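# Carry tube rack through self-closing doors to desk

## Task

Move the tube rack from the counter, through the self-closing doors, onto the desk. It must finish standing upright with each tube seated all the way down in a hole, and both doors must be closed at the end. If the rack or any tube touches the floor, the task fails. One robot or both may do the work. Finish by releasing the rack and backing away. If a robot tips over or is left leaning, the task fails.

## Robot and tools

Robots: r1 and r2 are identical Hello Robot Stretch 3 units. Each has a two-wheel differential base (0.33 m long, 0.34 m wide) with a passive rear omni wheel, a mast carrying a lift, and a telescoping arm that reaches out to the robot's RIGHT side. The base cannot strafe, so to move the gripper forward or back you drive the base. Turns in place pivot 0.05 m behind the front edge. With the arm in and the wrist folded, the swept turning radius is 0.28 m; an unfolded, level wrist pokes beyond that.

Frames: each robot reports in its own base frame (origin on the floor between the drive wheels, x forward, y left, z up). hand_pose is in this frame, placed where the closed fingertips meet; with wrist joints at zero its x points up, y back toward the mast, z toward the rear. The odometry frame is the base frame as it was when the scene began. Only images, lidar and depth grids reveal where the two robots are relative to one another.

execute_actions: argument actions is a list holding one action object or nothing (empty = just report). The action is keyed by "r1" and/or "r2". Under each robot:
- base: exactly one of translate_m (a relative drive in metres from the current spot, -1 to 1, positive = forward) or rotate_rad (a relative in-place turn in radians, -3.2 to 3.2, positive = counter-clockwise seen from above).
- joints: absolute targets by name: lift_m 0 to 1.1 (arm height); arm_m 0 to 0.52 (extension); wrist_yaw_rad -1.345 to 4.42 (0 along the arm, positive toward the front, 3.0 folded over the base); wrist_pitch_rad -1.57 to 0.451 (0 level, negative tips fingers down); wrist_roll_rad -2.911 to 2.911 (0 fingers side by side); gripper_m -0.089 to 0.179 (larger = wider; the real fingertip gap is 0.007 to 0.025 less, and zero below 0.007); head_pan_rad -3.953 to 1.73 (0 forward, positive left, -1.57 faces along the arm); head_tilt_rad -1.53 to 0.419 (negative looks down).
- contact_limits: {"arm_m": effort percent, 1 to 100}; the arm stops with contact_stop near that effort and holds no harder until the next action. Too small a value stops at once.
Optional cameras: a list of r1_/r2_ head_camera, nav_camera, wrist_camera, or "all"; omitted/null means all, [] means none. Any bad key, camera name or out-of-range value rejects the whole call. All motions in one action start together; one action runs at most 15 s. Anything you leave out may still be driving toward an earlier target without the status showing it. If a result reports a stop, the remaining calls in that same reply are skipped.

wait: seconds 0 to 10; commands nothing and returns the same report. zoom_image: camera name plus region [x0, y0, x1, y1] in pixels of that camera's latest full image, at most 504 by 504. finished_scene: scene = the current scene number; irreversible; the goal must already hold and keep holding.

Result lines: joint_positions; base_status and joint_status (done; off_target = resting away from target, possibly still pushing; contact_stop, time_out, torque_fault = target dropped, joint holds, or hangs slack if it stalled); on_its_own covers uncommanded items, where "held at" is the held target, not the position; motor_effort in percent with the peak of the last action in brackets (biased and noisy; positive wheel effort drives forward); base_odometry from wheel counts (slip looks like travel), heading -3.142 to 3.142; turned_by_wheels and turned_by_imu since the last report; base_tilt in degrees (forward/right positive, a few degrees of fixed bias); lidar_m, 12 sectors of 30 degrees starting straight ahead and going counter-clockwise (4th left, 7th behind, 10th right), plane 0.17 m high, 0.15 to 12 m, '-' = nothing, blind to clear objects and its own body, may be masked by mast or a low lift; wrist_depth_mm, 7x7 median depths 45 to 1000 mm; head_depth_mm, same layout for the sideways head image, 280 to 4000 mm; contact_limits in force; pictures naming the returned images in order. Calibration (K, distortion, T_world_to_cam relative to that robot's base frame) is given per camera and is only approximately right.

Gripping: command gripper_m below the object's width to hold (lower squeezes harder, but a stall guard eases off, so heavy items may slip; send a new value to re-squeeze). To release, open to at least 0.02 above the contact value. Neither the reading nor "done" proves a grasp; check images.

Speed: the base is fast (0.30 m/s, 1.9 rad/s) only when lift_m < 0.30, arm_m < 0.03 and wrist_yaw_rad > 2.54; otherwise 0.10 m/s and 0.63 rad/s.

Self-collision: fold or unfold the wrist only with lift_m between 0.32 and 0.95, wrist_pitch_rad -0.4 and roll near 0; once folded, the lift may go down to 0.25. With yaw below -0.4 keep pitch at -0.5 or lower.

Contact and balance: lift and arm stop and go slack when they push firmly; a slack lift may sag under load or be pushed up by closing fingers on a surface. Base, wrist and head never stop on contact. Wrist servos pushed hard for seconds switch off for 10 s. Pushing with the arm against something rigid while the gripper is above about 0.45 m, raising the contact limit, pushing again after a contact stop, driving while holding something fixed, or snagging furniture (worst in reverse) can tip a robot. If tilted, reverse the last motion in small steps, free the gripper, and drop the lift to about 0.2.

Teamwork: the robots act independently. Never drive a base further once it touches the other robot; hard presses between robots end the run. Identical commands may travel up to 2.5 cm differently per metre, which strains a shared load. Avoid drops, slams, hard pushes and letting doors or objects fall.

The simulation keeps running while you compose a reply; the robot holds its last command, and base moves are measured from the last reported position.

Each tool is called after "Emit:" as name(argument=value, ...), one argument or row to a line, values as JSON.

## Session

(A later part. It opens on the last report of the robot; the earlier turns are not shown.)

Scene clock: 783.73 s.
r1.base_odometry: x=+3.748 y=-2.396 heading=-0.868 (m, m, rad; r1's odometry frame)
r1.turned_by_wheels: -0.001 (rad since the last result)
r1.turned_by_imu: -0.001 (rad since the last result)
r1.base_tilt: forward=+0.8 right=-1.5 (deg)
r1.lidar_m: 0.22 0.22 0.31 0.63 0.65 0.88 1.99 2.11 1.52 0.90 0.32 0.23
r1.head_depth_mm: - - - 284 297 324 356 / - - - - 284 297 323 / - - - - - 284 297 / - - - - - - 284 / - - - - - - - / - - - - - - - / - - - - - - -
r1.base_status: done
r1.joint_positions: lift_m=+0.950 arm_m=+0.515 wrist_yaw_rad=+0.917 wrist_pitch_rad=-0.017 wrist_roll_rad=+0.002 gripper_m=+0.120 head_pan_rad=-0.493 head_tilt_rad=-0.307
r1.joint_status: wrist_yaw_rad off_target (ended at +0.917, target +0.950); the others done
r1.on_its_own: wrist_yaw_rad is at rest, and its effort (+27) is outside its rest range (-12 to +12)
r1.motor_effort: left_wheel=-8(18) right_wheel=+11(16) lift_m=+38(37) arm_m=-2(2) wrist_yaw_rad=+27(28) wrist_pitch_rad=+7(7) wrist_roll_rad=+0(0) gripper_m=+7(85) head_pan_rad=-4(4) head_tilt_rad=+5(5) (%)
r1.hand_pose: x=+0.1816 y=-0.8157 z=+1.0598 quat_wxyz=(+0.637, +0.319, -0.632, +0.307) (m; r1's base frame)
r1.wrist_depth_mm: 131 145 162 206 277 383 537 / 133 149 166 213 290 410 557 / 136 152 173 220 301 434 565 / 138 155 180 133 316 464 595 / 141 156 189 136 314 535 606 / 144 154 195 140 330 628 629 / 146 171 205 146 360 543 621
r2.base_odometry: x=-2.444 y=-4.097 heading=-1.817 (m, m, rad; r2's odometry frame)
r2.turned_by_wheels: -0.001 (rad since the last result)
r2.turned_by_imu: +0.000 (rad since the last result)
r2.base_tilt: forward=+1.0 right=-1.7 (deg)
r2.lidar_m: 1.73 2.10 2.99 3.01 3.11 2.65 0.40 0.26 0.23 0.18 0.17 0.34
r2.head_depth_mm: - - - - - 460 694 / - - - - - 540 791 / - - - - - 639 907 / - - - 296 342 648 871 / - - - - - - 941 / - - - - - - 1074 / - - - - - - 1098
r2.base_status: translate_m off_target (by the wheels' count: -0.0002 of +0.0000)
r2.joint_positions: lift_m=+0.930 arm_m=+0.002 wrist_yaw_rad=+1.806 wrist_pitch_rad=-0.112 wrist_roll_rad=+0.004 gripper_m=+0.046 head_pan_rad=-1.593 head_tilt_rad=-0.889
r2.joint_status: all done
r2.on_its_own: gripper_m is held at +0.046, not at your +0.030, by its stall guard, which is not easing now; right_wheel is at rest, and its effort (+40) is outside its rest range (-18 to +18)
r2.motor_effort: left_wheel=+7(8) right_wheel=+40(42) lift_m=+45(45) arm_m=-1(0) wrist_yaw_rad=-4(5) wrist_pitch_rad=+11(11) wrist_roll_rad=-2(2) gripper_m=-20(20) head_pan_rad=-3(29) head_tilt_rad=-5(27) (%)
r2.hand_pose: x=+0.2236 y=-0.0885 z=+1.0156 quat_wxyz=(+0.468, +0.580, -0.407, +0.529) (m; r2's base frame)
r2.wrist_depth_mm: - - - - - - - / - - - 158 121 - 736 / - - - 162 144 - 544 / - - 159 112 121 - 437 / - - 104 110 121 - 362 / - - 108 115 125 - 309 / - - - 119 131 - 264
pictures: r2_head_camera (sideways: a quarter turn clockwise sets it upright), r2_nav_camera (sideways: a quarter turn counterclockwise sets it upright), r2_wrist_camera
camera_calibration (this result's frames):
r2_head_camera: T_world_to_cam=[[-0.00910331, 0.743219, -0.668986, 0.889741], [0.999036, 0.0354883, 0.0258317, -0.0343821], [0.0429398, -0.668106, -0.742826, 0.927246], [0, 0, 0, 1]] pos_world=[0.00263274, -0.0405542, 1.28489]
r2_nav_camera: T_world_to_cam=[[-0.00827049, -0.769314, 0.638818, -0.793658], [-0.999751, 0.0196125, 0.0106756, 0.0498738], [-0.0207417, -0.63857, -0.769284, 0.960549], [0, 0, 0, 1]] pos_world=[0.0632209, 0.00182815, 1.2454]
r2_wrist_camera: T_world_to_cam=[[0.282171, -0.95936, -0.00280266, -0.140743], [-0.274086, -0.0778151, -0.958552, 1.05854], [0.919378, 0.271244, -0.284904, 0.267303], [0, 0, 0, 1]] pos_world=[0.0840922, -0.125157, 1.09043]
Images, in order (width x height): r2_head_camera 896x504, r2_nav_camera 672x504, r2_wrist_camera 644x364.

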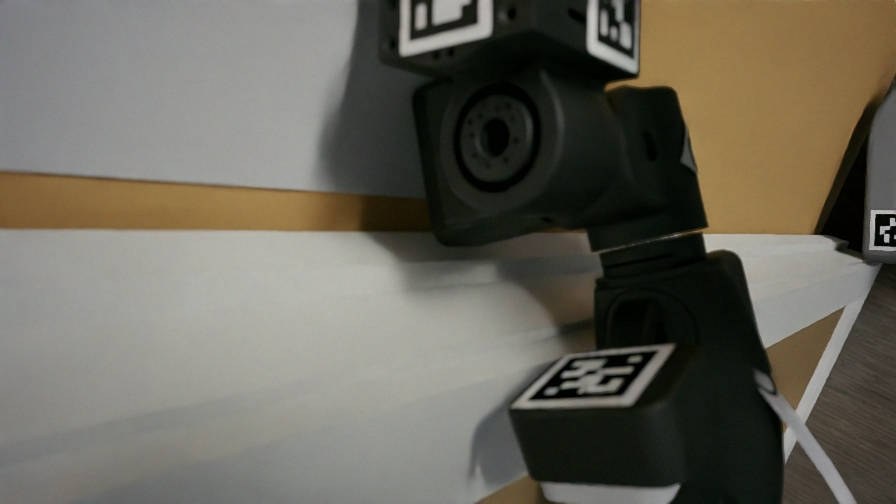

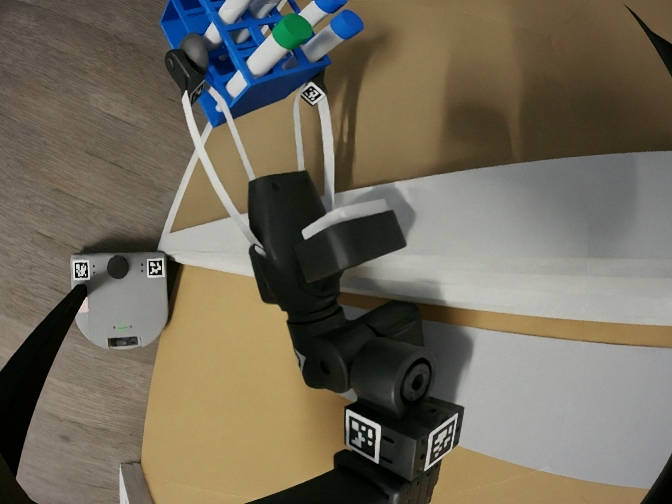

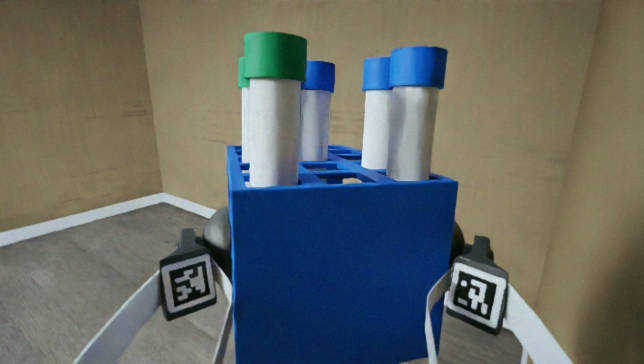

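Emit:
execute_actions(
  actions=[
    {"r1":{"base":{"translate_m":-0.5},"joints":{"gripper_m":0.15,"wrist_yaw_rad":1.0}},"r2":{"base":{"translate_m":-0.1}}},
  ],
  cameras=["r2_head_camera","r2_nav_camera"],
)

Scene clock: 798.80 s.
r1.base_odometry: x=+3.425 y=-2.014 heading=-0.868 (m, m, rad; r1's odometry frame)
r1.turned_by_wheels: +0.000 (rad since the last result)
r1.turned_by_imu: -0.004 (rad since the last result)
r1.base_tilt: forward=+0.7 right=-1.3 (deg)
r1.lidar_m: 0.71 0.75 0.65 0.62 0.64 0.86 1.49 1.63 1.53 1.47 0.98 0.74
r1.head_depth_mm: 794 846 905 973 1054 1149 1267 / 751 798 851 914 981 1066 1158 / 712 754 804 857 918 993 1071 / 678 717 759 809 864 928 1000 / 648 683 721 765 814 870 931 / 621 652 688 727 771 822 876 / 597 625 656 692 731 777 826
r1.base_status: done
r1.joint_positions: lift_m=+0.950 arm_m=+0.515 wrist_yaw_rad=+0.997 wrist_pitch_rad=-0.018 wrist_roll_rad=+0.002 gripper_m=+0.150 head_pan_rad=-0.493 head_tilt_rad=-0.307
r1.joint_status: all done
r1.motor_effort: left_wheel=+1(15) right_wheel=+0(14) lift_m=+37(38) arm_m=-2(1) wrist_yaw_rad=+2(39) wrist_pitch_rad=+6(6) wrist_roll_rad=+0(0) gripper_m=+1(89) head_pan_rad=-4(4) head_tilt_rad=+5(6) (%)
r1.hand_pose: x=+0.1935 y=-0.7988 z=+1.0596 quat_wxyz=(+0.624, +0.344, -0.618, +0.332) (m; r1's base frame)
r1.wrist_depth_mm: 469 518 644 788 871 714 580 / 493 530 681 799 900 708 603 / 500 539 687 828 922 730 602 / 511 555 703 857 977 761 610 / 524 562 721 914 - 740 627 / 519 587 755 910 - - 627 / 566 609 747 952 - 813 627
r2.base_odometry: x=-2.420 y=-4.000 heading=-1.817 (m, m, rad; r2's odometry frame)
r2.turned_by_wheels: +0.000 (rad since the last result)
r2.turned_by_imu: +0.001 (rad since the last result)
r2.base_tilt: forward=+1.0 right=-1.8 (deg)
r2.lidar_m: 1.82 2.20 3.01 3.04 3.27 2.56 0.38 0.25 0.23 0.23 0.22 0.23
r2.head_depth_mm: - - - - - 449 663 / - - - - - 532 765 / - - - 291 - 635 899 / - - 292 333 433 785 1089 / - - 301 371 486 - 942 / - - 321 370 - - 1060 / 995 1147 293 296 - - 1078
r2.base_status: done
r2.joint_positions: lift_m=+0.930 arm_m=+0.002 wrist_yaw_rad=+1.837 wrist_pitch_rad=-0.111 wrist_roll_rad=+0.004 gripper_m=+0.046 head_pan_rad=-1.593 head_tilt_rad=-0.889
r2.joint_status: not commanded
r2.on_its_own: wrist_yaw_rad is held at +1.842, not at your +1.800, by its stall guard, which is not easing now; gripper_m is held at +0.046, not at your +0.030, by its stall guard, which is not easing now
r2.motor_effort: left_wheel=+1(6) right_wheel=-2(62) lift_m=+45(45) arm_m=+0(0) wrist_yaw_rad=+5(20) wrist_pitch_rad=+10(11) wrist_roll_rad=-2(2) gripper_m=-20(21) head_pan_rad=-2(2) head_tilt_rad=-4(4) (%)
r2.hand_pose: x=+0.2218 y=-0.0809 z=+1.0160 quat_wxyz=(+0.459, +0.586, -0.398, +0.536) (m; r2's base frame)
r2.wrist_depth_mm: - - - - - - - / - - - 158 121 - 725 / - - - 162 144 - 402 / - - 159 113 121 - 278 / - - 104 110 120 - 103 / - - 108 115 125 - 84 / - - - 119 131 - 69
pictures: r2_head_camera (sideways: a quarter turn clockwise sets it upright), r2_nav_camera (sideways: a quarter turn counterclockwise sets it upright)
camera_calibration (this result's frames):
r2_head_camera: T_world_to_cam=[[-0.0088143, 0.743515, -0.668661, 0.889316], [0.999049, 0.0350973, 0.0258569, -0.0344149], [0.0426932, -0.667797, -0.743118, 0.927627], [0, 0, 0, 1]] pos_world=[0.00261749, -0.0405455, 1.28488]
r2_nav_camera: T_world_to_cam=[[-0.00856911, -0.76959, 0.638481, -0.793216], [-0.999743, 0.0199878, 0.0106746, 0.0498752], [-0.0209769, -0.638225, -0.769564, 0.960914], [0, 0, 0, 1]] pos_world=[0.0632222, 0.00183118, 1.24541]
Images, in order (width x height): r2_head_camera 896x504, r2_nav_camera 672x504.

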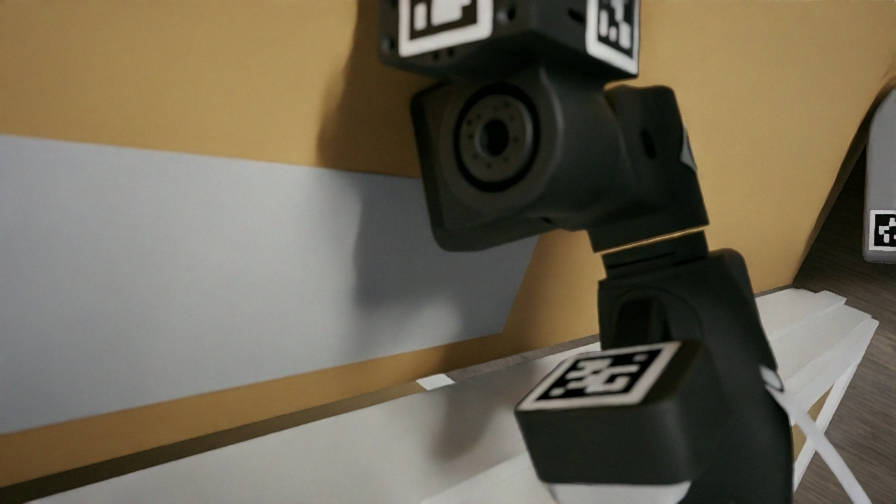

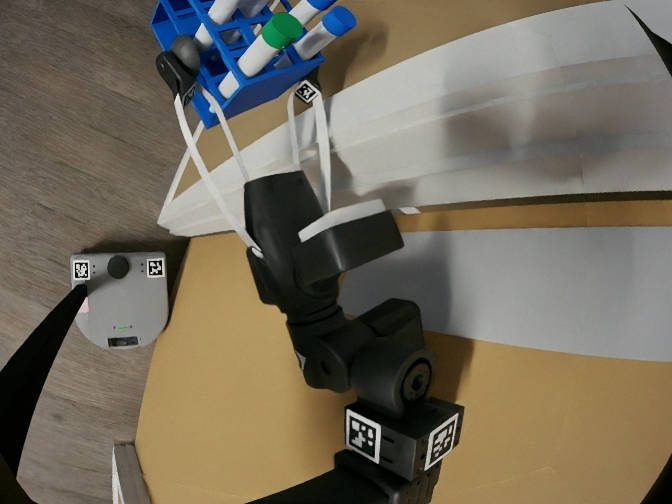

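Emit:
execute_actions(
  actions=[
    {"r2":{"base":{"translate_m":-0.12},"joints":{"wrist_yaw_rad":2.15}}},
  ],
  cameras=["r2_head_camera","r2_nav_camera"],
)

Scene clock: 804.80 s.
r1.base_odometry: x=+3.425 y=-2.014 heading=-0.868 (m, m, rad; r1's odometry frame)
r1.turned_by_wheels: +0.000 (rad since the last result)
r1.turned_by_imu: -0.001 (rad since the last result)
r1.base_tilt: forward=+0.9 right=-1.5 (deg)
r1.lidar_m: 0.71 0.75 0.65 0.62 0.64 0.87 1.49 1.63 1.53 1.47 0.92 0.73
r1.head_depth_mm: 735 783 840 902 974 1061 1164 / 703 747 796 857 918 999 1086 / 675 715 762 811 871 939 1016 / 649 686 726 773 828 890 957 / 623 659 697 739 787 842 904 / 601 631 667 708 752 802 857 / 580 608 640 678 716 763 816
r1.base_status: not commanded
r1.joint_positions: lift_m=+0.950 arm_m=+0.515 wrist_yaw_rad=+0.997 wrist_pitch_rad=-0.018 wrist_roll_rad=+0.002 gripper_m=+0.150 head_pan_rad=-0.493 head_tilt_rad=-0.307
r1.joint_status: not commanded
r1.motor_effort: left_wheel=+1(1) right_wheel=+0(0) lift_m=+38(38) arm_m=-1(1) wrist_yaw_rad=+2(2) wrist_pitch_rad=+7(6) wrist_roll_rad=+0(0) gripper_m=+1(0) head_pan_rad=-4(5) head_tilt_rad=+5(5) (%)
r1.hand_pose: x=+0.1935 y=-0.7988 z=+1.0596 quat_wxyz=(+0.624, +0.344, -0.618, +0.332) (m; r1's base frame)
r1.wrist_depth_mm: 438 468 657 768 868 716 586 / 444 482 672 793 894 719 594 / 459 501 705 817 950 740 595 / 469 505 707 876 961 743 618 / 482 511 732 897 999 734 642 / 488 508 763 922 - - 628 / 518 553 790 950 - 801 639
r2.base_odometry: x=-2.390 y=-3.884 heading=-1.817 (m, m, rad; r2's odometry frame)
r2.turned_by_wheels: +0.000 (rad since the last result)
r2.turned_by_imu: -0.001 (rad since the last result)
r2.base_tilt: forward=+1.0 right=-1.7 (deg)
r2.lidar_m: 1.94 2.34 3.06 3.08 3.13 2.46 0.34 0.24 0.23 0.23 0.30 0.31
r2.head_depth_mm: - - - - - 430 623 / - - - - - 507 737 / - - - - - 648 886 / - - 294 326 494 - 1088 / - - 307 386 534 - 1075 / - 287 331 432 592 - - / - 299 365 1386 1456 - -
r2.base_status: done
r2.joint_positions: lift_m=+0.930 arm_m=+0.002 wrist_yaw_rad=+2.152 wrist_pitch_rad=-0.111 wrist_roll_rad=+0.004 gripper_m=+0.046 head_pan_rad=-1.593 head_tilt_rad=-0.889
r2.joint_status: all done
r2.on_its_own: gripper_m is held at +0.046, not at your +0.030, by its stall guard, which is not easing now
r2.motor_effort: left_wheel=-2(10) right_wheel=-1(11) lift_m=+45(45) arm_m=-1(1) wrist_yaw_rad=-1(10) wrist_pitch_rad=+10(10) wrist_roll_rad=-2(2) gripper_m=-20(20) head_pan_rad=-2(2) head_tilt_rad=-4(4) (%)
r2.hand_pose: x=+0.1893 y=-0.0088 z=+1.0160 quat_wxyz=(+0.369, +0.641, -0.301, +0.602) (m; r2's base frame)
r2.wrist_depth_mm: - - - - - - - / - - - 158 121 - - / - - - 162 143 - - / - - 159 113 122 - - / - - 105 110 121 - - / - - 108 115 125 - - / - - - 119 132 - -
pictures: r2_head_camera (sideways: a quarter turn clockwise sets it upright), r2_nav_camera (sideways: a quarter turn counterclockwise sets it upright)
camera_calibration (this result's frames):
r2_head_camera: T_world_to_cam=[[-0.00880996, 0.743516, -0.66866, 0.889315], [0.99905, 0.0350915, 0.0258569, -0.0344149], [0.0426893, -0.667797, -0.743118, 0.927627], [0, 0, 0, 1]] pos_world=[0.00261726, -0.0405454, 1.28488]
r2_nav_camera: T_world_to_cam=[[-0.00857361, -0.76959, 0.63848, -0.793216], [-0.999743, 0.0199936, 0.0106746, 0.0498752], [-0.0209806, -0.638225, -0.769564, 0.960914], [0, 0, 0, 1]] pos_world=[0.0632222, 0.00183087, 1.24541]
Images, in order (width x height): r2_head_camera 896x504, r2_nav_camera 672x504.

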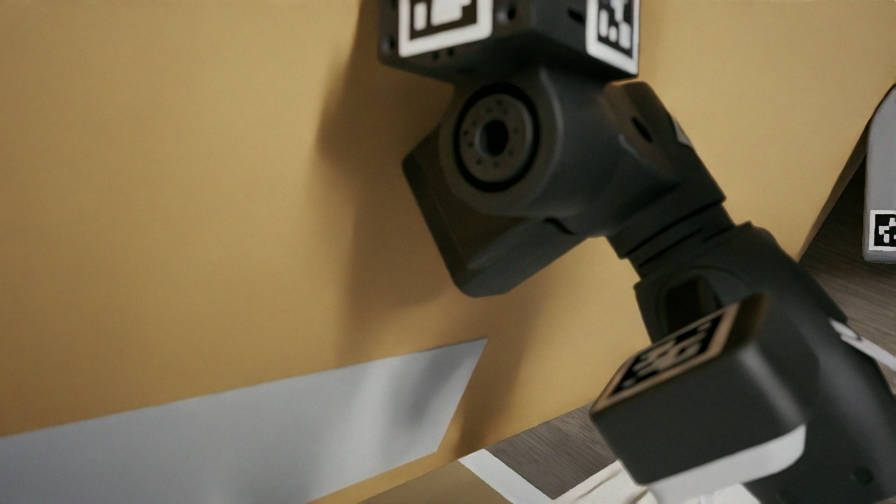

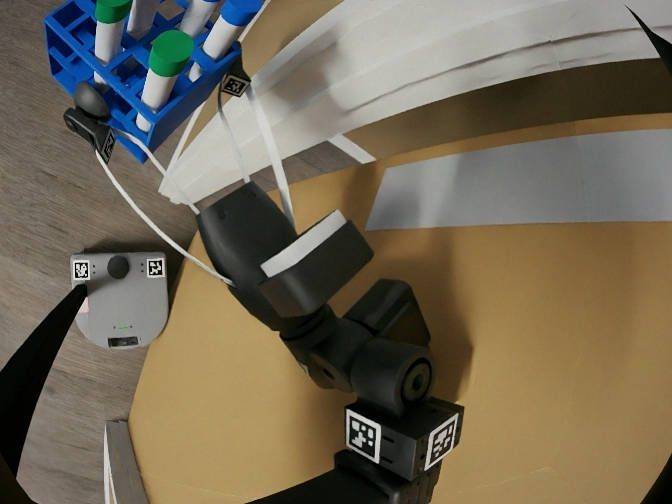

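Emit:
execute_actions(
  actions=[
    {"r2":{"base":{"translate_m":-0.08}}},
  ],
  cameras=[],
)

Emit:
execute_actions(
  actions=[
    {"r2":{"base":{"rotate_rad":0.6}}},
  ],
  cameras=["r2_head_camera","r2_nav_camera"],
)

Scene clock: 808.63 s.
r1.base_odometry: x=+3.425 y=-2.014 heading=-0.868 (m, m, rad; r1's odometry frame)
r1.turned_by_wheels: +0.000 (rad since the last result)
r1.turned_by_imu: -0.001 (rad since the last result)
r1.base_tilt: forward=+0.9 right=-1.4 (deg)
r1.lidar_m: 0.70 0.75 0.65 0.62 0.64 0.86 1.49 1.63 1.53 1.47 0.85 0.70
r1.head_depth_mm: 674 719 766 825 890 966 1054 / 653 692 739 793 851 922 1002 / 632 669 713 760 818 880 956 / 615 649 688 733 783 844 913 / 595 627 665 708 755 809 874 / 578 609 644 683 728 780 838 / 562 590 624 662 703 748 804
r1.base_status: not commanded
r1.joint_positions: lift_m=+0.950 arm_m=+0.515 wrist_yaw_rad=+0.997 wrist_pitch_rad=-0.018 wrist_roll_rad=+0.002 gripper_m=+0.150 head_pan_rad=-0.493 head_tilt_rad=-0.307
r1.joint_status: not commanded
r1.motor_effort: left_wheel=+1(1) right_wheel=+0(0) lift_m=+38(38) arm_m=-2(2) wrist_yaw_rad=+2(2) wrist_pitch_rad=+6(7) wrist_roll_rad=+0(0) gripper_m=+0(0) head_pan_rad=-4(4) head_tilt_rad=+5(5) (%)
r1.hand_pose: x=+0.1935 y=-0.7988 z=+1.0596 quat_wxyz=(+0.624, +0.344, -0.618, +0.332) (m; r1's base frame)
r1.wrist_depth_mm: 382 405 643 763 864 711 579 / 395 418 679 799 894 706 594 / 407 430 693 824 933 752 613 / 422 446 707 850 977 753 625 / 427 452 731 895 - 724 639 / 431 431 741 902 - - 633 / 466 491 570 999 - 810 630
r2.base_odometry: x=-2.371 y=-3.806 heading=-1.817 (m, m, rad; r2's odometry frame)
r2.turned_by_wheels: +0.000 (rad since the last result)
r2.turned_by_imu: -0.001 (rad since the last result)
r2.base_tilt: forward=+1.1 right=-1.7 (deg)
r2.lidar_m: 2.01 2.43 3.09 3.09 3.06 0.54 0.32 0.24 0.23 0.24 0.34 0.38
r2.head_depth_mm: - - - - - 442 619 / - - - 294 - 530 751 / - - 293 - - 688 937 / - - 310 362 553 - 1091 / - 292 341 439 614 - 1072 / - 310 383 510 705 - - / 291 338 434 1503 1461 - -
r2.base_status: done
r2.joint_positions: lift_m=+0.930 arm_m=+0.002 wrist_yaw_rad=+2.152 wrist_pitch_rad=-0.111 wrist_roll_rad=+0.004 gripper_m=+0.046 head_pan_rad=-1.593 head_tilt_rad=-0.889
r2.joint_status: not commanded
r2.on_its_own: gripper_m is held at +0.046, not at your +0.030, by its stall guard, which is not easing now
r2.motor_effort: left_wheel=-2(7) right_wheel=-2(8) lift_m=+45(45) arm_m=+0(0) wrist_yaw_rad=-2(2) wrist_pitch_rad=+10(10) wrist_roll_rad=-2(2) gripper_m=-20(20) head_pan_rad=-2(3) head_tilt_rad=-4(4) (%)
r2.hand_pose: x=+0.1893 y=-0.0088 z=+1.0160 quat_wxyz=(+0.369, +0.641, -0.301, +0.602) (m; r2's base frame)
r2.wrist_depth_mm: - - - - - - - / - - - 158 121 - - / - - - 162 143 - - / - - 158 112 121 - - / - - 105 110 121 - - / - - 108 115 125 - - / - - - 119 132 - -
pictures: none
No camera images: the call's "cameras" was empty. Leave "cameras" out to get every camera's image.

Scene clock: 810.83 s.
r1.base_odometry: x=+3.425 y=-2.014 heading=-0.868 (m, m, rad; r1's odometry frame)
r1.turned_by_wheels: +0.000 (rad since the last result)
r1.turned_by_imu: -0.001 (rad since the last result)
r1.base_tilt: forward=+0.8 right=-1.5 (deg)
r1.lidar_m: 0.68 0.75 0.65 0.62 0.64 0.86 1.49 1.63 1.54 1.47 0.79 0.68
r1.head_depth_mm: 625 667 712 762 821 888 971 / 612 649 692 738 795 861 933 / 597 631 673 718 772 833 902 / 582 618 655 699 748 806 872 / 569 601 639 681 727 783 844 / 558 588 624 662 707 757 816 / 546 574 609 646 688 736 792
r1.base_status: not commanded
r1.joint_positions: lift_m=+0.950 arm_m=+0.515 wrist_yaw_rad=+0.997 wrist_pitch_rad=-0.018 wrist_roll_rad=+0.002 gripper_m=+0.150 head_pan_rad=-0.493 head_tilt_rad=-0.307
r1.joint_status: not commanded
r1.motor_effort: left_wheel=+1(1) right_wheel=+0(0) lift_m=+38(38) arm_m=-1(2) wrist_yaw_rad=+2(2) wrist_pitch_rad=+7(7) wrist_roll_rad=+0(0) gripper_m=+0(0) head_pan_rad=-4(4) head_tilt_rad=+5(5) (%)
r1.hand_pose: x=+0.1935 y=-0.7988 z=+1.0596 quat_wxyz=(+0.624, +0.344, -0.618, +0.332) (m; r1's base frame)
r1.wrist_depth_mm: 340 363 661 764 865 701 593 / 348 368 680 797 927 727 592 / 360 376 696 836 926 727 612 / 366 385 694 874 954 742 613 / 378 401 748 893 - 744 644 / 385 396 734 944 - - 640 / 409 430 481 957 - 801 624
r2.base_odometry: x=-2.371 y=-3.806 heading=-1.217 (m, m, rad; r2's odometry frame)
r2.turned_by_wheels: +0.600 (rad since the last result)
r2.turned_by_imu: +0.588 (rad since the last result)
r2.base_tilt: forward=+0.9 right=-1.7 (deg)
r2.lidar_m: 2.57 3.09 3.13 2.94 0.54 0.33 0.27 0.27 0.30 0.41 0.38 2.03
r2.head_depth_mm: 399 431 469 - - 639 726 / 1177 1371 1511 627 - 875 1019 / 1084 1273 1545 - - 1198 1122 / 1008 1174 1406 1618 1415 - 1109 / 942 1070 1226 595 720 - 1074 / 332 371 422 506 612 - - / 302 338 396 477 1426 - -
r2.base_status: done
r2.joint_positions: lift_m=+0.930 arm_m=+0.002 wrist_yaw_rad=+2.152 wrist_pitch_rad=-0.111 wrist_roll_rad=+0.004 gripper_m=+0.046 head_pan_rad=-1.593 head_tilt_rad=-0.889
r2.joint_status: not commanded
r2.on_its_own: gripper_m is held at +0.046, not at your +0.030, by its stall guard, which is not easing now
r2.motor_effort: left_wheel=-5(16) right_wheel=+0(10) lift_m=+45(45) arm_m=+0(0) wrist_yaw_rad=-2(1) wrist_pitch_rad=+11(10) wrist_roll_rad=-2(2) gripper_m=-20(19) head_pan_rad=-2(2) head_tilt_rad=-4(4) (%)
r2.hand_pose: x=+0.1893 y=-0.0088 z=+1.0160 quat_wxyz=(+0.370, +0.641, -0.301, +0.602) (m; r2's base frame)
r2.wrist_depth_mm: - - - - - - - / - - - 158 121 - - / - - - 162 143 - - / - - 159 113 121 - - / - - 104 110 121 - - / - - 108 115 125 - - / - - - 120 132 - -
pictures: r2_head_camera (sideways: a quarter turn clockwise sets it upright), r2_nav_camera (sideways: a quarter turn counterclockwise sets it upright)
camera_calibration (this result's frames):
r2_head_camera: T_world_to_cam=[[-0.00878236, 0.743522, -0.668654, 0.889307], [0.999051, 0.0350544, 0.0258574, -0.0344155], [0.0426648, -0.667792, -0.743124, 0.927635], [0, 0, 0, 1]] pos_world=[0.00261576, -0.0405452, 1.28488]
r2_nav_camera: T_world_to_cam=[[-0.00860217, -0.769595, 0.638474, -0.793208], [-0.999742, 0.0200305, 0.0106746, 0.0498752], [-0.021004, -0.638218, -0.769569, 0.960921], [0, 0, 0, 1]] pos_world=[0.0632223, 0.00182923, 1.24541]
Images, in order (width x height): r2_head_camera 896x504, r2_nav_camera 672x504.

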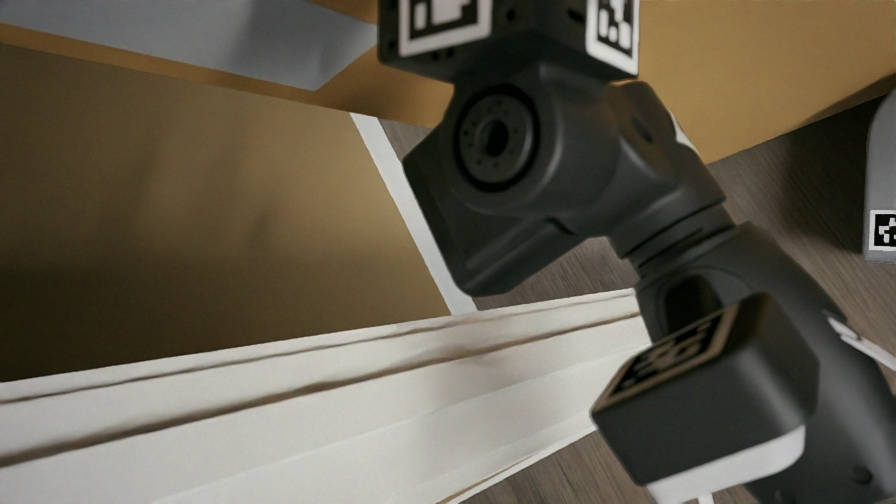

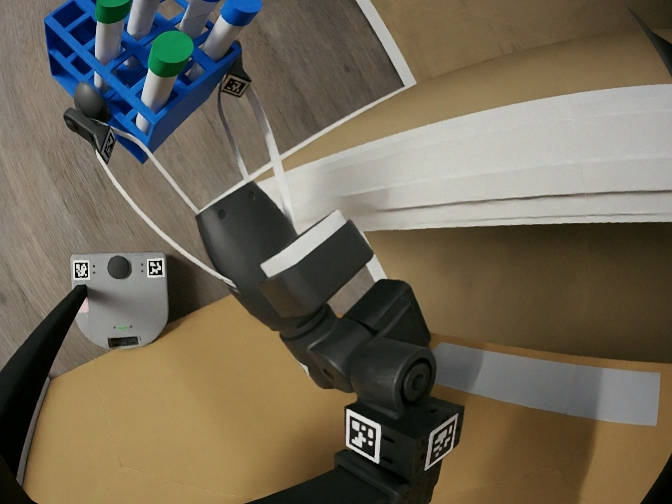

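Emit:
execute_actions(
  actions=[
    {"r2":{"base":{"rotate_rad":0.4}}},
  ],
  cameras=["r2_nav_camera"],
)

Emit:
execute_actions(
  actions=[
    {"r2":{"base":{"translate_m":0.25}}},
  ],
  cameras=["r2_nav_camera","r2_head_camera"],
)

Scene clock: 815.50 s.
r1.base_odometry: x=+3.425 y=-2.014 heading=-0.868 (m, m, rad; r1's odometry frame)
r1.turned_by_wheels: +0.000 (rad since the last result)
r1.turned_by_imu: -0.001 (rad since the last result)
r1.base_tilt: forward=+0.8 right=-1.4 (deg)
r1.lidar_m: 0.68 0.75 0.65 0.62 0.64 0.86 1.49 1.63 1.53 1.47 0.78 0.68
r1.head_depth_mm: 621 659 705 756 813 882 958 / 606 643 687 732 788 855 925 / 591 629 668 711 766 827 896 / 578 612 650 695 744 801 868 / 566 600 634 676 723 776 840 / 555 586 619 660 705 755 813 / 544 573 606 642 686 735 788
r1.base_status: not commanded
r1.joint_positions: lift_m=+0.950 arm_m=+0.515 wrist_yaw_rad=+0.997 wrist_pitch_rad=-0.018 wrist_roll_rad=+0.002 gripper_m=+0.150 head_pan_rad=-0.493 head_tilt_rad=-0.307
r1.joint_status: not commanded
r1.motor_effort: left_wheel=+1(1) right_wheel=+0(0) lift_m=+38(38) arm_m=-2(2) wrist_yaw_rad=+2(2) wrist_pitch_rad=+7(7) wrist_roll_rad=+0(0) gripper_m=+1(1) head_pan_rad=-4(4) head_tilt_rad=+5(5) (%)
r1.hand_pose: x=+0.1935 y=-0.7988 z=+1.0596 quat_wxyz=(+0.624, +0.344, -0.618, +0.332) (m; r1's base frame)
r1.wrist_depth_mm: 332 357 658 761 871 706 572 / 340 362 676 817 920 720 589 / 348 371 708 828 929 733 609 / 362 384 694 872 959 770 626 / 371 407 731 897 - 724 631 / 379 392 742 922 - - 647 / 402 420 469 968 - 812 649
r2.base_odometry: x=-2.371 y=-3.806 heading=-0.817 (m, m, rad; r2's odometry frame)
r2.turned_by_wheels: +0.400 (rad since the last result)
r2.turned_by_imu: +0.393 (rad since the last result)
r2.base_tilt: forward=+1.0 right=-1.7 (deg)
r2.lidar_m: 3.09 3.09 2.93 2.39 0.37 0.28 0.28 0.29 0.42 0.38 2.00 2.35
r2.head_depth_mm: 906 1065 1289 - - 982 936 / 326 387 1166 1475 - 1225 1103 / 307 358 436 - - 1202 1128 / 311 362 433 502 762 - 1107 / 322 639 1353 1624 1439 - 1071 / 1731 2000 2096 1712 1477 - - / 1697 1970 2092 1718 1457 - -
r2.base_status: done
r2.joint_positions: lift_m=+0.930 arm_m=+0.002 wrist_yaw_rad=+2.152 wrist_pitch_rad=-0.111 wrist_roll_rad=+0.004 gripper_m=+0.046 head_pan_rad=-1.593 head_tilt_rad=-0.889
r2.joint_status: not commanded
r2.on_its_own: gripper_m is held at +0.046, not at your +0.030, by its stall guard, which is not easing now
r2.motor_effort: left_wheel=-5(13) right_wheel=-1(3) lift_m=+45(45) arm_m=-1(1) wrist_yaw_rad=-1(1) wrist_pitch_rad=+11(10) wrist_roll_rad=-2(2) gripper_m=-19(20) head_pan_rad=-3(3) head_tilt_rad=-4(4) (%)
r2.hand_pose: x=+0.1893 y=-0.0088 z=+1.0160 quat_wxyz=(+0.370, +0.641, -0.301, +0.602) (m; r2's base frame)
r2.wrist_depth_mm: - - - - - - - / - - - 158 121 - - / - - - 162 144 - - / - - 159 112 121 - - / - - 104 110 121 - - / - - 108 115 125 - - / - - - 119 131 - -
pictures: r2_nav_camera (sideways: a quarter turn counterclockwise sets it upright)
camera_calibration (this result's frames):
r2_nav_camera: T_world_to_cam=[[-0.00861208, -0.769595, 0.638474, -0.793207], [-0.999742, 0.0200434, 0.0106746, 0.0498752], [-0.0210123, -0.638217, -0.769569, 0.960922], [0, 0, 0, 1]] pos_world=[0.0632223, 0.0018285, 1.24541]
Images, in order (width x height): r2_nav_camera 672x504.

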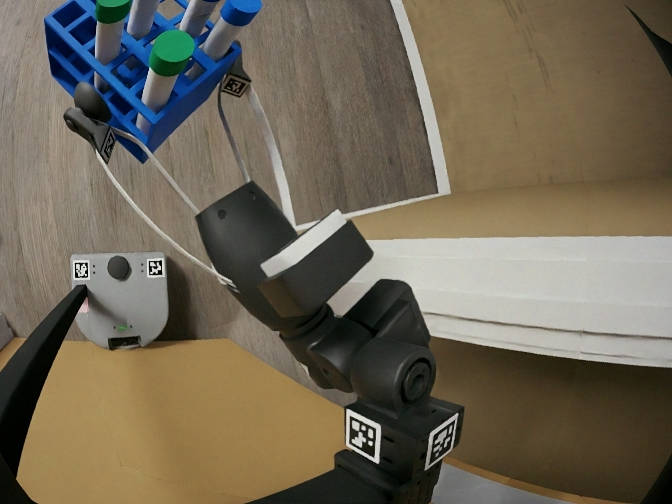

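Scene clock: 818.97 s.
r1.base_odometry: x=+3.425 y=-2.014 heading=-0.868 (m, m, rad; r1's odometry frame)
r1.turned_by_wheels: +0.000 (rad since the last result)
r1.turned_by_imu: -0.001 (rad since the last result)
r1.base_tilt: forward=+0.7 right=-1.4 (deg)
r1.lidar_m: 0.71 0.75 0.65 0.62 0.64 0.86 1.49 1.63 1.53 1.47 1.05 0.75
r1.head_depth_mm: 843 901 966 1039 1111 1227 1343 / 792 841 899 963 1038 1123 1227 / 746 790 840 898 959 1037 1120 / 707 744 791 837 895 961 1031 / 670 706 745 789 838 894 960 / 639 667 704 742 787 836 893 / 606 637 669 703 742 786 836
r1.base_status: not commanded
r1.joint_positions: lift_m=+0.950 arm_m=+0.515 wrist_yaw_rad=+0.997 wrist_pitch_rad=-0.018 wrist_roll_rad=+0.002 gripper_m=+0.150 head_pan_rad=-0.493 head_tilt_rad=-0.307
r1.joint_status: not commanded
r1.motor_effort: left_wheel=+1(1) right_wheel=+0(1) lift_m=+38(38) arm_m=-2(1) wrist_yaw_rad=+2(2) wrist_pitch_rad=+7(6) wrist_roll_rad=+0(0) gripper_m=+0(1) head_pan_rad=-4(4) head_tilt_rad=+5(5) (%)
r1.hand_pose: x=+0.1935 y=-0.7988 z=+1.0596 quat_wxyz=(+0.624, +0.344, -0.618, +0.332) (m; r1's base frame)
r1.wrist_depth_mm: 510 566 658 779 861 717 578 / 511 562 667 801 897 718 600 / 526 581 682 845 946 746 612 / 539 589 715 865 981 747 622 / 547 608 734 893 990 725 626 / 552 622 763 916 - - 634 / 592 658 760 978 - 833 631
r2.base_odometry: x=-2.200 y=-3.989 heading=-0.817 (m, m, rad; r2's odometry frame)
r2.turned_by_wheels: +0.000 (rad since the last result)
r2.turned_by_imu: +0.001 (rad since the last result)
r2.base_tilt: forward=+0.8 right=-1.6 (deg)
r2.lidar_m: 2.85 2.86 2.84 2.40 0.66 0.42 0.36 0.37 0.43 0.60 1.94 2.28
r2.head_depth_mm: 515 546 585 - - 900 1029 / 651 703 766 807 - 1099 1105 / 878 980 1107 - - 1205 1127 / 1366 1619 1897 1788 1422 - 1107 / 1723 1984 2076 1710 1443 - 1076 / 1679 1944 2095 1710 1484 - - / 1648 1906 2088 1711 1457 - -
r2.base_status: done
r2.joint_positions: lift_m=+0.930 arm_m=+0.002 wrist_yaw_rad=+2.152 wrist_pitch_rad=-0.111 wrist_roll_rad=+0.004 gripper_m=+0.046 head_pan_rad=-1.593 head_tilt_rad=-0.889
r2.joint_status: not commanded
r2.on_its_own: gripper_m is held at +0.046, not at your +0.030, by its stall guard, which is not easing now
r2.motor_effort: left_wheel=-2(6) right_wheel=+2(7) lift_m=+45(45) arm_m=-1(0) wrist_yaw_rad=-2(2) wrist_pitch_rad=+10(10) wrist_roll_rad=-2(2) gripper_m=-20(20) head_pan_rad=-3(2) head_tilt_rad=-4(4) (%)
r2.hand_pose: x=+0.1893 y=-0.0088 z=+1.0160 quat_wxyz=(+0.370, +0.641, -0.301, +0.602) (m; r2's base frame)
r2.wrist_depth_mm: - - - - - - - / - - - 158 121 - - / - - - 162 143 - - / - - 159 112 121 - - / - - 104 110 120 - - / - - 108 115 125 - - / - - - 119 132 - -
pictures: r2_head_camera (sideways: a quarter turn clockwise sets it upright), r2_nav_camera (sideways: a quarter turn counterclockwise sets it upright)
camera_calibration (this result's frames):
r2_head_camera: T_world_to_cam=[[-0.00877296, 0.743522, -0.668654, 0.889307], [0.999051, 0.0350417, 0.0258574, -0.0344156], [0.0426563, -0.667793, -0.743124, 0.927635], [0, 0, 0, 1]] pos_world=[0.00261525, -0.0405451, 1.28488]
r2_nav_camera: T_world_to_cam=[[-0.00861189, -0.769595, 0.638474, -0.793207], [-0.999742, 0.0200431, 0.0106746, 0.0498752], [-0.0210121, -0.638217, -0.769569, 0.960922], [0, 0, 0, 1]] pos_world=[0.0632223, 0.00182852, 1.24541]
Images, in order (width x height): r2_head_camera 896x504, r2_nav_camera 672x504.

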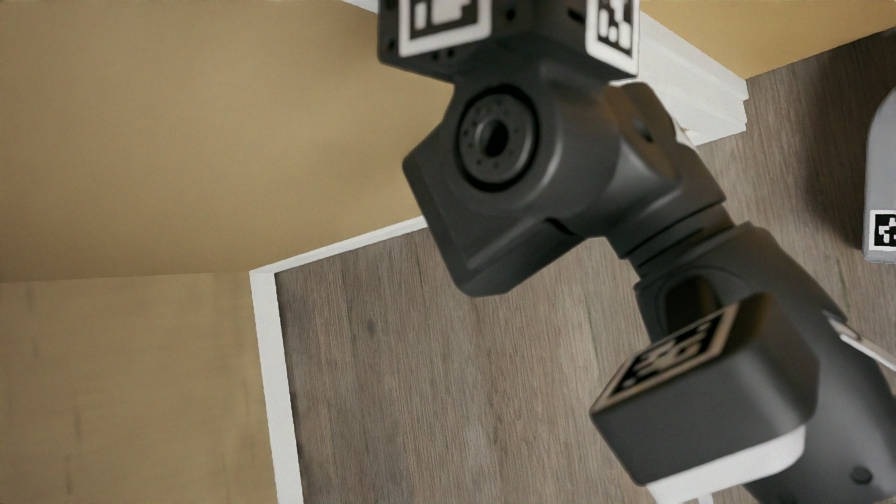

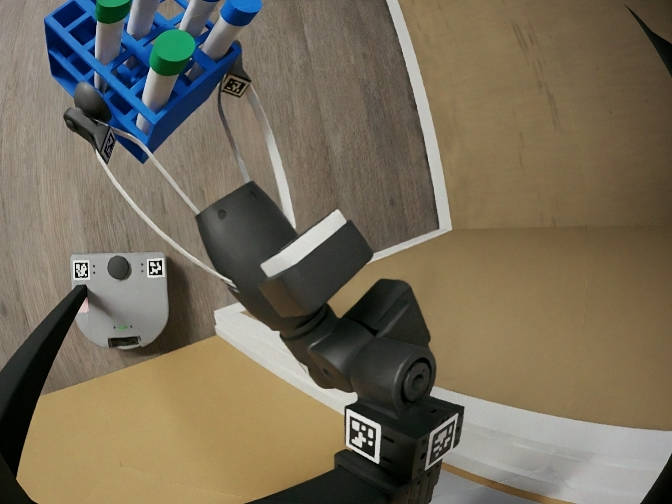

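Emit:
execute_actions(
  actions=[
    {"r2":{"base":{"translate_m":0.5},"joints":{"head_pan_rad":1.0,"head_tilt_rad":-0.3}},"r1":{"joints":{"arm_m":0.0,"wrist_yaw_rad":1.5}}},
  ],
  cameras=["r2_nav_camera","r2_head_camera","r1_nav_camera"],
)

Scene clock: 827.50 s.
r1.base_odometry: x=+3.425 y=-2.014 heading=-0.868 (m, m, rad; r1's odometry frame)
r1.turned_by_wheels: +0.000 (rad since the last result)
r1.turned_by_imu: -0.002 (rad since the last result)
r1.base_tilt: forward=+0.8 right=-1.6 (deg)
r1.lidar_m: 0.71 0.75 0.65 0.62 0.64 0.86 1.49 1.63 1.53 1.47 1.05 0.76
r1.head_depth_mm: 841 900 962 1042 1112 1216 1356 / 792 843 898 961 1039 1125 1227 / 747 791 840 898 961 1037 1121 / 706 745 790 838 896 958 1033 / 671 704 746 788 838 895 942 / 637 669 705 743 786 836 893 / 607 635 667 702 743 785 835
r1.base_status: not commanded
r1.joint_positions: lift_m=+0.950 arm_m=+0.000 wrist_yaw_rad=+1.499 wrist_pitch_rad=-0.018 wrist_roll_rad=+0.002 gripper_m=+0.150 head_pan_rad=-0.493 head_tilt_rad=-0.307
r1.joint_status: all done
r1.motor_effort: left_wheel=+1(1) right_wheel=-1(0) lift_m=+38(38) arm_m=-6(7) wrist_yaw_rad=+0(3) wrist_pitch_rad=+6(7) wrist_roll_rad=+0(0) gripper_m=+0(1) head_pan_rad=-5(4) head_tilt_rad=+5(5) (%)
r1.hand_pose: x=+0.2338 y=-0.1637 z=+1.0596 quat_wxyz=(+0.522, +0.487, -0.513, +0.477) (m; r1's base frame)
r1.wrist_depth_mm: 557 572 592 628 631 644 693 / 567 574 609 626 655 680 675 / 592 605 631 663 671 682 721 / 613 637 659 692 704 729 757 / 633 656 676 712 734 761 781 / 664 698 701 724 752 - 826 / 695 707 742 755 803 835 858
r2.base_odometry: x=-1.858 y=-4.353 heading=-0.817 (m, m, rad; r2's odometry frame)
r2.turned_by_wheels: +0.000 (rad since the last result)
r2.turned_by_imu: +0.002 (rad since the last result)
r2.base_tilt: forward=+0.9 right=-1.7 (deg)
r2.lidar_m: 2.37 2.37 2.80 2.71 1.47 0.96 0.85 0.79 0.91 1.64 1.83 2.16
r2.head_depth_mm: 2327 2404 2513 2610 2624 1953 1506 / 2543 2653 2765 2867 2762 1953 1509 / 2786 2935 3070 3249 2774 1958 1499 / 3101 3219 3447 3660 2753 1946 1498 / 3220 3383 3575 3730 2760 1943 1504 / 2957 3130 3231 3434 2738 1929 1492 / 2734 2891 3019 2933 2720 1940 1495
r2.base_status: done
r2.joint_positions: lift_m=+0.930 arm_m=+0.002 wrist_yaw_rad=+2.152 wrist_pitch_rad=-0.111 wrist_roll_rad=+0.004 gripper_m=+0.046 head_pan_rad=+0.993 head_tilt_rad=-0.310
r2.joint_status: all done
r2.on_its_own: gripper_m is held at +0.046, not at your +0.030, by its stall guard, which is not easing now
r2.motor_effort: left_wheel=-2(2) right_wheel=+2(7) lift_m=+45(45) arm_m=+0(1) wrist_yaw_rad=-1(1) wrist_pitch_rad=+10(10) wrist_roll_rad=-2(2) gripper_m=-19(21) head_pan_rad=+1(32) head_tilt_rad=+3(26) (%)
r2.hand_pose: x=+0.1893 y=-0.0088 z=+1.0160 quat_wxyz=(+0.370, +0.641, -0.301, +0.602) (m; r2's base frame)
r2.wrist_depth_mm: - - - - - - - / - - - 158 121 - - / - - - 161 143 - - / - - 159 112 121 - - / - - 104 110 121 - - / - - 108 115 125 - - / - - - 119 132 - -
pictures: r1_nav_camera (sideways: a quarter turn counterclockwise sets it upright), r2_head_camera (sideways: a quarter turn clockwise sets it upright), r2_nav_camera (sideways: a quarter turn counterclockwise sets it upright)
camera_calibration (this result's frames):
r1_nav_camera: T_world_to_cam=[[0.269253, -0.207398, 0.940473, -1.18097], [-0.514265, -0.856618, -0.0416742, 0.104716], [0.814269, -0.472432, -0.337304, 0.389957], [0, 0, 0, 1]] pos_world=[0.0543028, 0.0289978, 1.24657]
r2_head_camera: T_world_to_cam=[[-0.118391, -0.228041, -0.966427, 1.27828], [-0.869886, 0.493155, -0.00980213, 0.0234035], [0.478833, 0.839521, -0.256755, 0.292163], [0, 0, 0, 1]] pos_world=[0.0317971, 0.034681, 1.3106]
r2_nav_camera: T_world_to_cam=[[0.153582, 0.251248, 0.955661, -1.20776], [0.835401, -0.549546, 0.0102229, 0.0392606], [0.527748, 0.79679, -0.294293, 0.339229], [0, 0, 0, 1]] pos_world=[-0.0263362, 0.0547274, 1.25364]
Images, in order (width x height): r1_nav_camera 672x504, r2_head_camera 896x504, r2_nav_camera 672x504.

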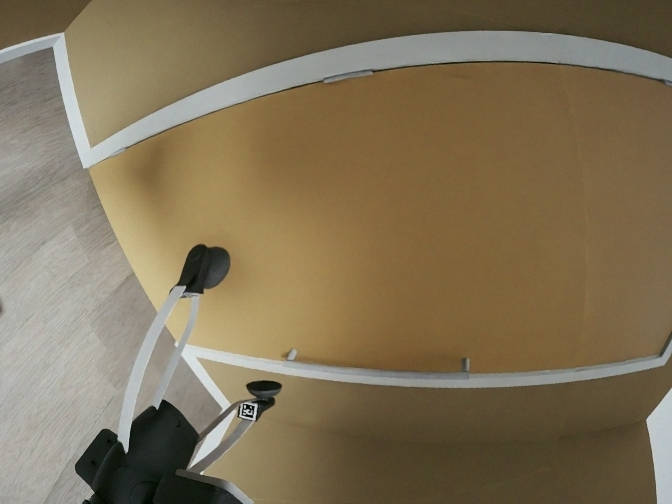

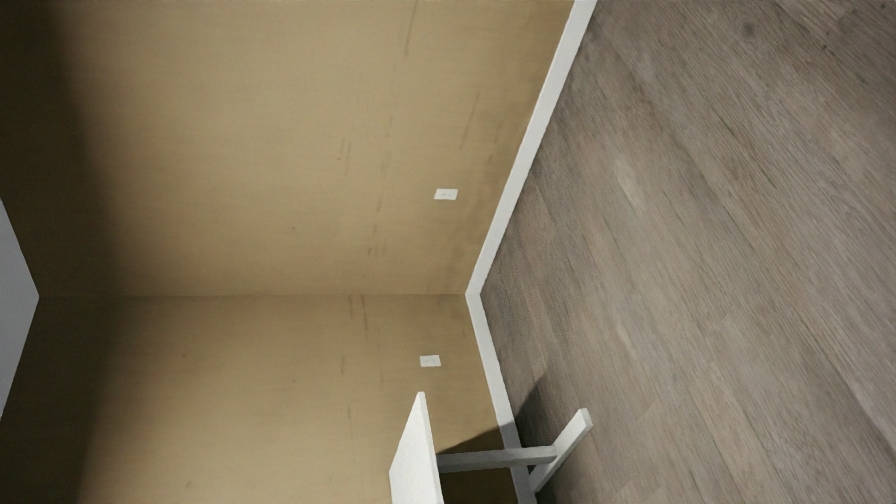

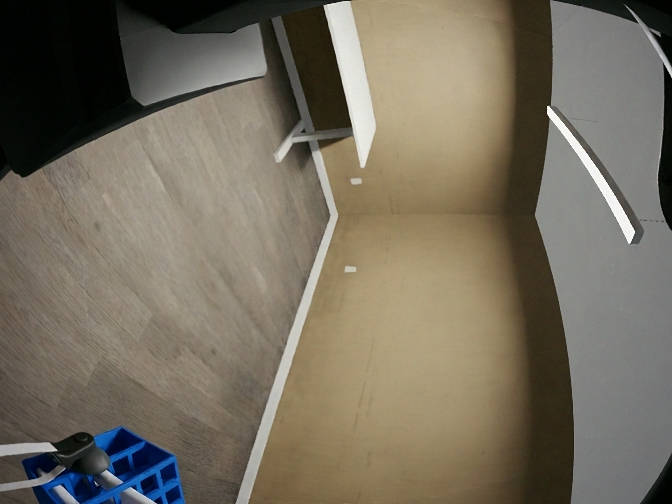

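Door 2 shut. Desk is left; look more.

Emit:
execute_actions(
  actions=[
    {"r2":{"base":{"rotate_rad":1.2},"joints":{"head_pan_rad":0.2,"head_tilt_rad":-0.35}}},
  ],
  cameras=["r2_nav_camera","r2_head_camera"],
)

Scene clock: 833.03 s.
r1.base_odometry: x=+3.425 y=-2.014 heading=-0.868 (m, m, rad; r1's odometry frame)
r1.turned_by_wheels: +0.000 (rad since the last result)
r1.turned_by_imu: -0.001 (rad since the last result)
r1.base_tilt: forward=+0.8 right=-1.5 (deg)
r1.lidar_m: 0.71 0.75 0.64 0.62 0.64 0.86 1.49 1.63 1.53 1.47 1.05 0.76
r1.head_depth_mm: 842 900 964 1042 1114 1212 1354 / 789 843 899 965 1034 1126 1230 / 745 790 838 898 961 1040 1123 / 705 746 787 839 893 961 1032 / 668 705 743 787 835 893 945 / 638 668 703 744 787 836 890 / 608 637 668 703 743 786 834
r1.base_status: not commanded
r1.joint_positions: lift_m=+0.950 arm_m=+0.000 wrist_yaw_rad=+1.499 wrist_pitch_rad=-0.018 wrist_roll_rad=+0.002 gripper_m=+0.150 head_pan_rad=-0.493 head_tilt_rad=-0.307
r1.joint_status: not commanded
r1.motor_effort: left_wheel=+1(1) right_wheel=+0(0) lift_m=+38(38) arm_m=-6(6) wrist_yaw_rad=+0(1) wrist_pitch_rad=+7(6) wrist_roll_rad=+0(0) gripper_m=+0(1) head_pan_rad=-4(5) head_tilt_rad=+5(5) (%)
r1.hand_pose: x=+0.2338 y=-0.1637 z=+1.0596 quat_wxyz=(+0.522, +0.487, -0.513, +0.477) (m; r1's base frame)
r1.wrist_depth_mm: 551 576 590 610 624 652 669 / 570 600 616 617 665 670 704 / 595 618 641 656 695 698 698 / 616 629 660 691 709 730 760 / 653 640 684 697 736 767 794 / 654 690 691 746 765 - 831 / 694 708 739 785 821 825 867
r2.base_odometry: x=-1.858 y=-4.353 heading=+0.383 (m, m, rad; r2's odometry frame)
r2.turned_by_wheels: +1.200 (rad since the last result)
r2.turned_by_imu: +1.183 (rad since the last result)
r2.base_tilt: forward=+0.9 right=-1.6 (deg)
r2.lidar_m: 2.71 2.49 1.19 0.90 0.85 0.79 1.02 1.82 1.86 2.41 2.37 2.41
r2.head_depth_mm: 3026 3228 3453 3602 2605 1873 1507 / 2913 3110 3311 3549 2595 1863 1503 / 2804 2981 3190 3343 2577 1861 1507 / 2712 2887 3052 3318 2584 1863 1526 / 2609 2761 2916 3159 2584 1846 1448 / 2549 2660 2850 3029 2564 1852 1446 / 2432 2580 2747 2896 2543 1851 1446
r2.base_status: done
r2.joint_positions: lift_m=+0.930 arm_m=+0.002 wrist_yaw_rad=+2.152 wrist_pitch_rad=-0.111 wrist_roll_rad=+0.004 gripper_m=+0.046 head_pan_rad=+0.207 head_tilt_rad=-0.345
r2.joint_status: all done
r2.on_its_own: gripper_m is held at +0.046, not at your +0.030, by its stall guard, which is not easing now
r2.motor_effort: left_wheel=-2(5) right_wheel=+2(6) lift_m=+45(45) arm_m=+0(0) wrist_yaw_rad=-1(0) wrist_pitch_rad=+10(10) wrist_roll_rad=-2(2) gripper_m=-20(20) head_pan_rad=-3(28) head_tilt_rad=-2(6) (%)
r2.hand_pose: x=+0.1893 y=-0.0088 z=+1.0160 quat_wxyz=(+0.370, +0.641, -0.301, +0.602) (m; r2's base frame)
r2.wrist_depth_mm: - - - - - - - / - - - 158 121 - - / - - - 162 144 - - / - - 159 112 121 - - / - - 105 110 120 - - / - - 108 115 125 - - / - - - 120 131 - -
pictures: r2_head_camera (sideways: a quarter turn clockwise sets it upright), r2_nav_camera (sideways: a quarter turn counterclockwise sets it upright)
camera_calibration (this result's frames):
r2_head_camera: T_world_to_cam=[[-0.278633, -0.0845394, -0.95667, 1.26651], [-0.266432, 0.963824, -0.00757247, 0.0168193], [0.922701, 0.252778, -0.291077, 0.334126], [0, 0, 0, 1]] pos_world=[0.0490726, 0.00639919, 1.30901]
r2_nav_camera: T_world_to_cam=[[0.319523, 0.0759696, 0.944528, -1.19423], [0.202224, -0.979284, 0.0103548, 0.0429518], [0.925748, 0.187698, -0.328267, 0.381017], [0, 0, 0, 1]] pos_world=[0.0201726, 0.0612711, 1.25262]
Images, in order (width x height): r2_head_camera 896x504, r2_nav_camera 672x504.

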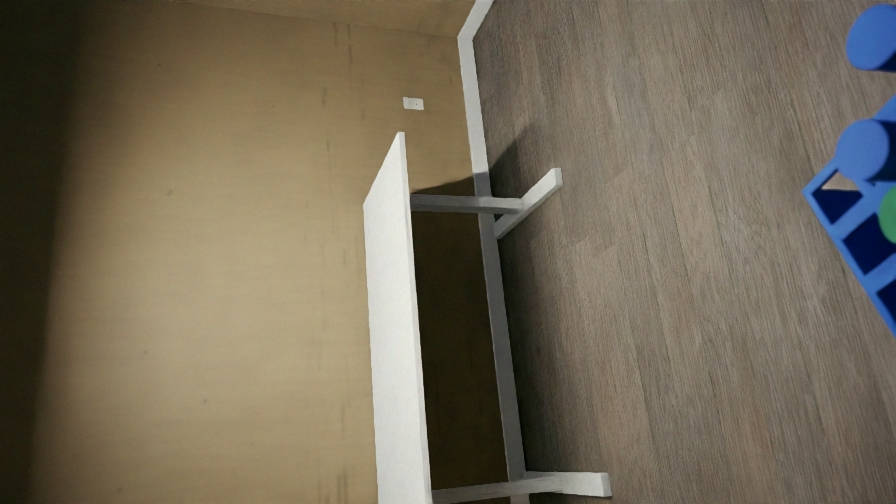

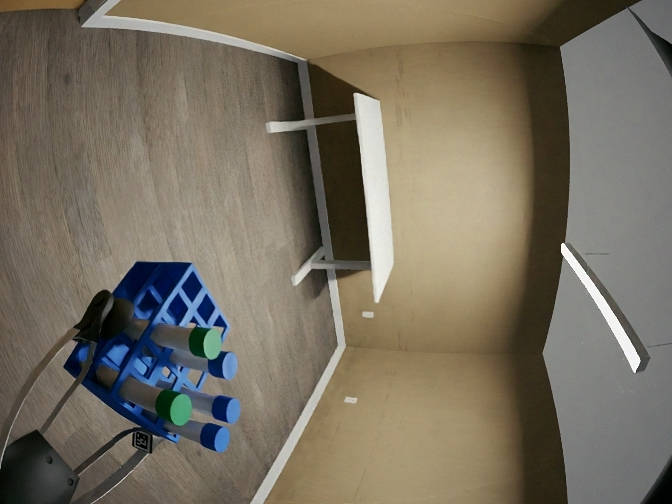

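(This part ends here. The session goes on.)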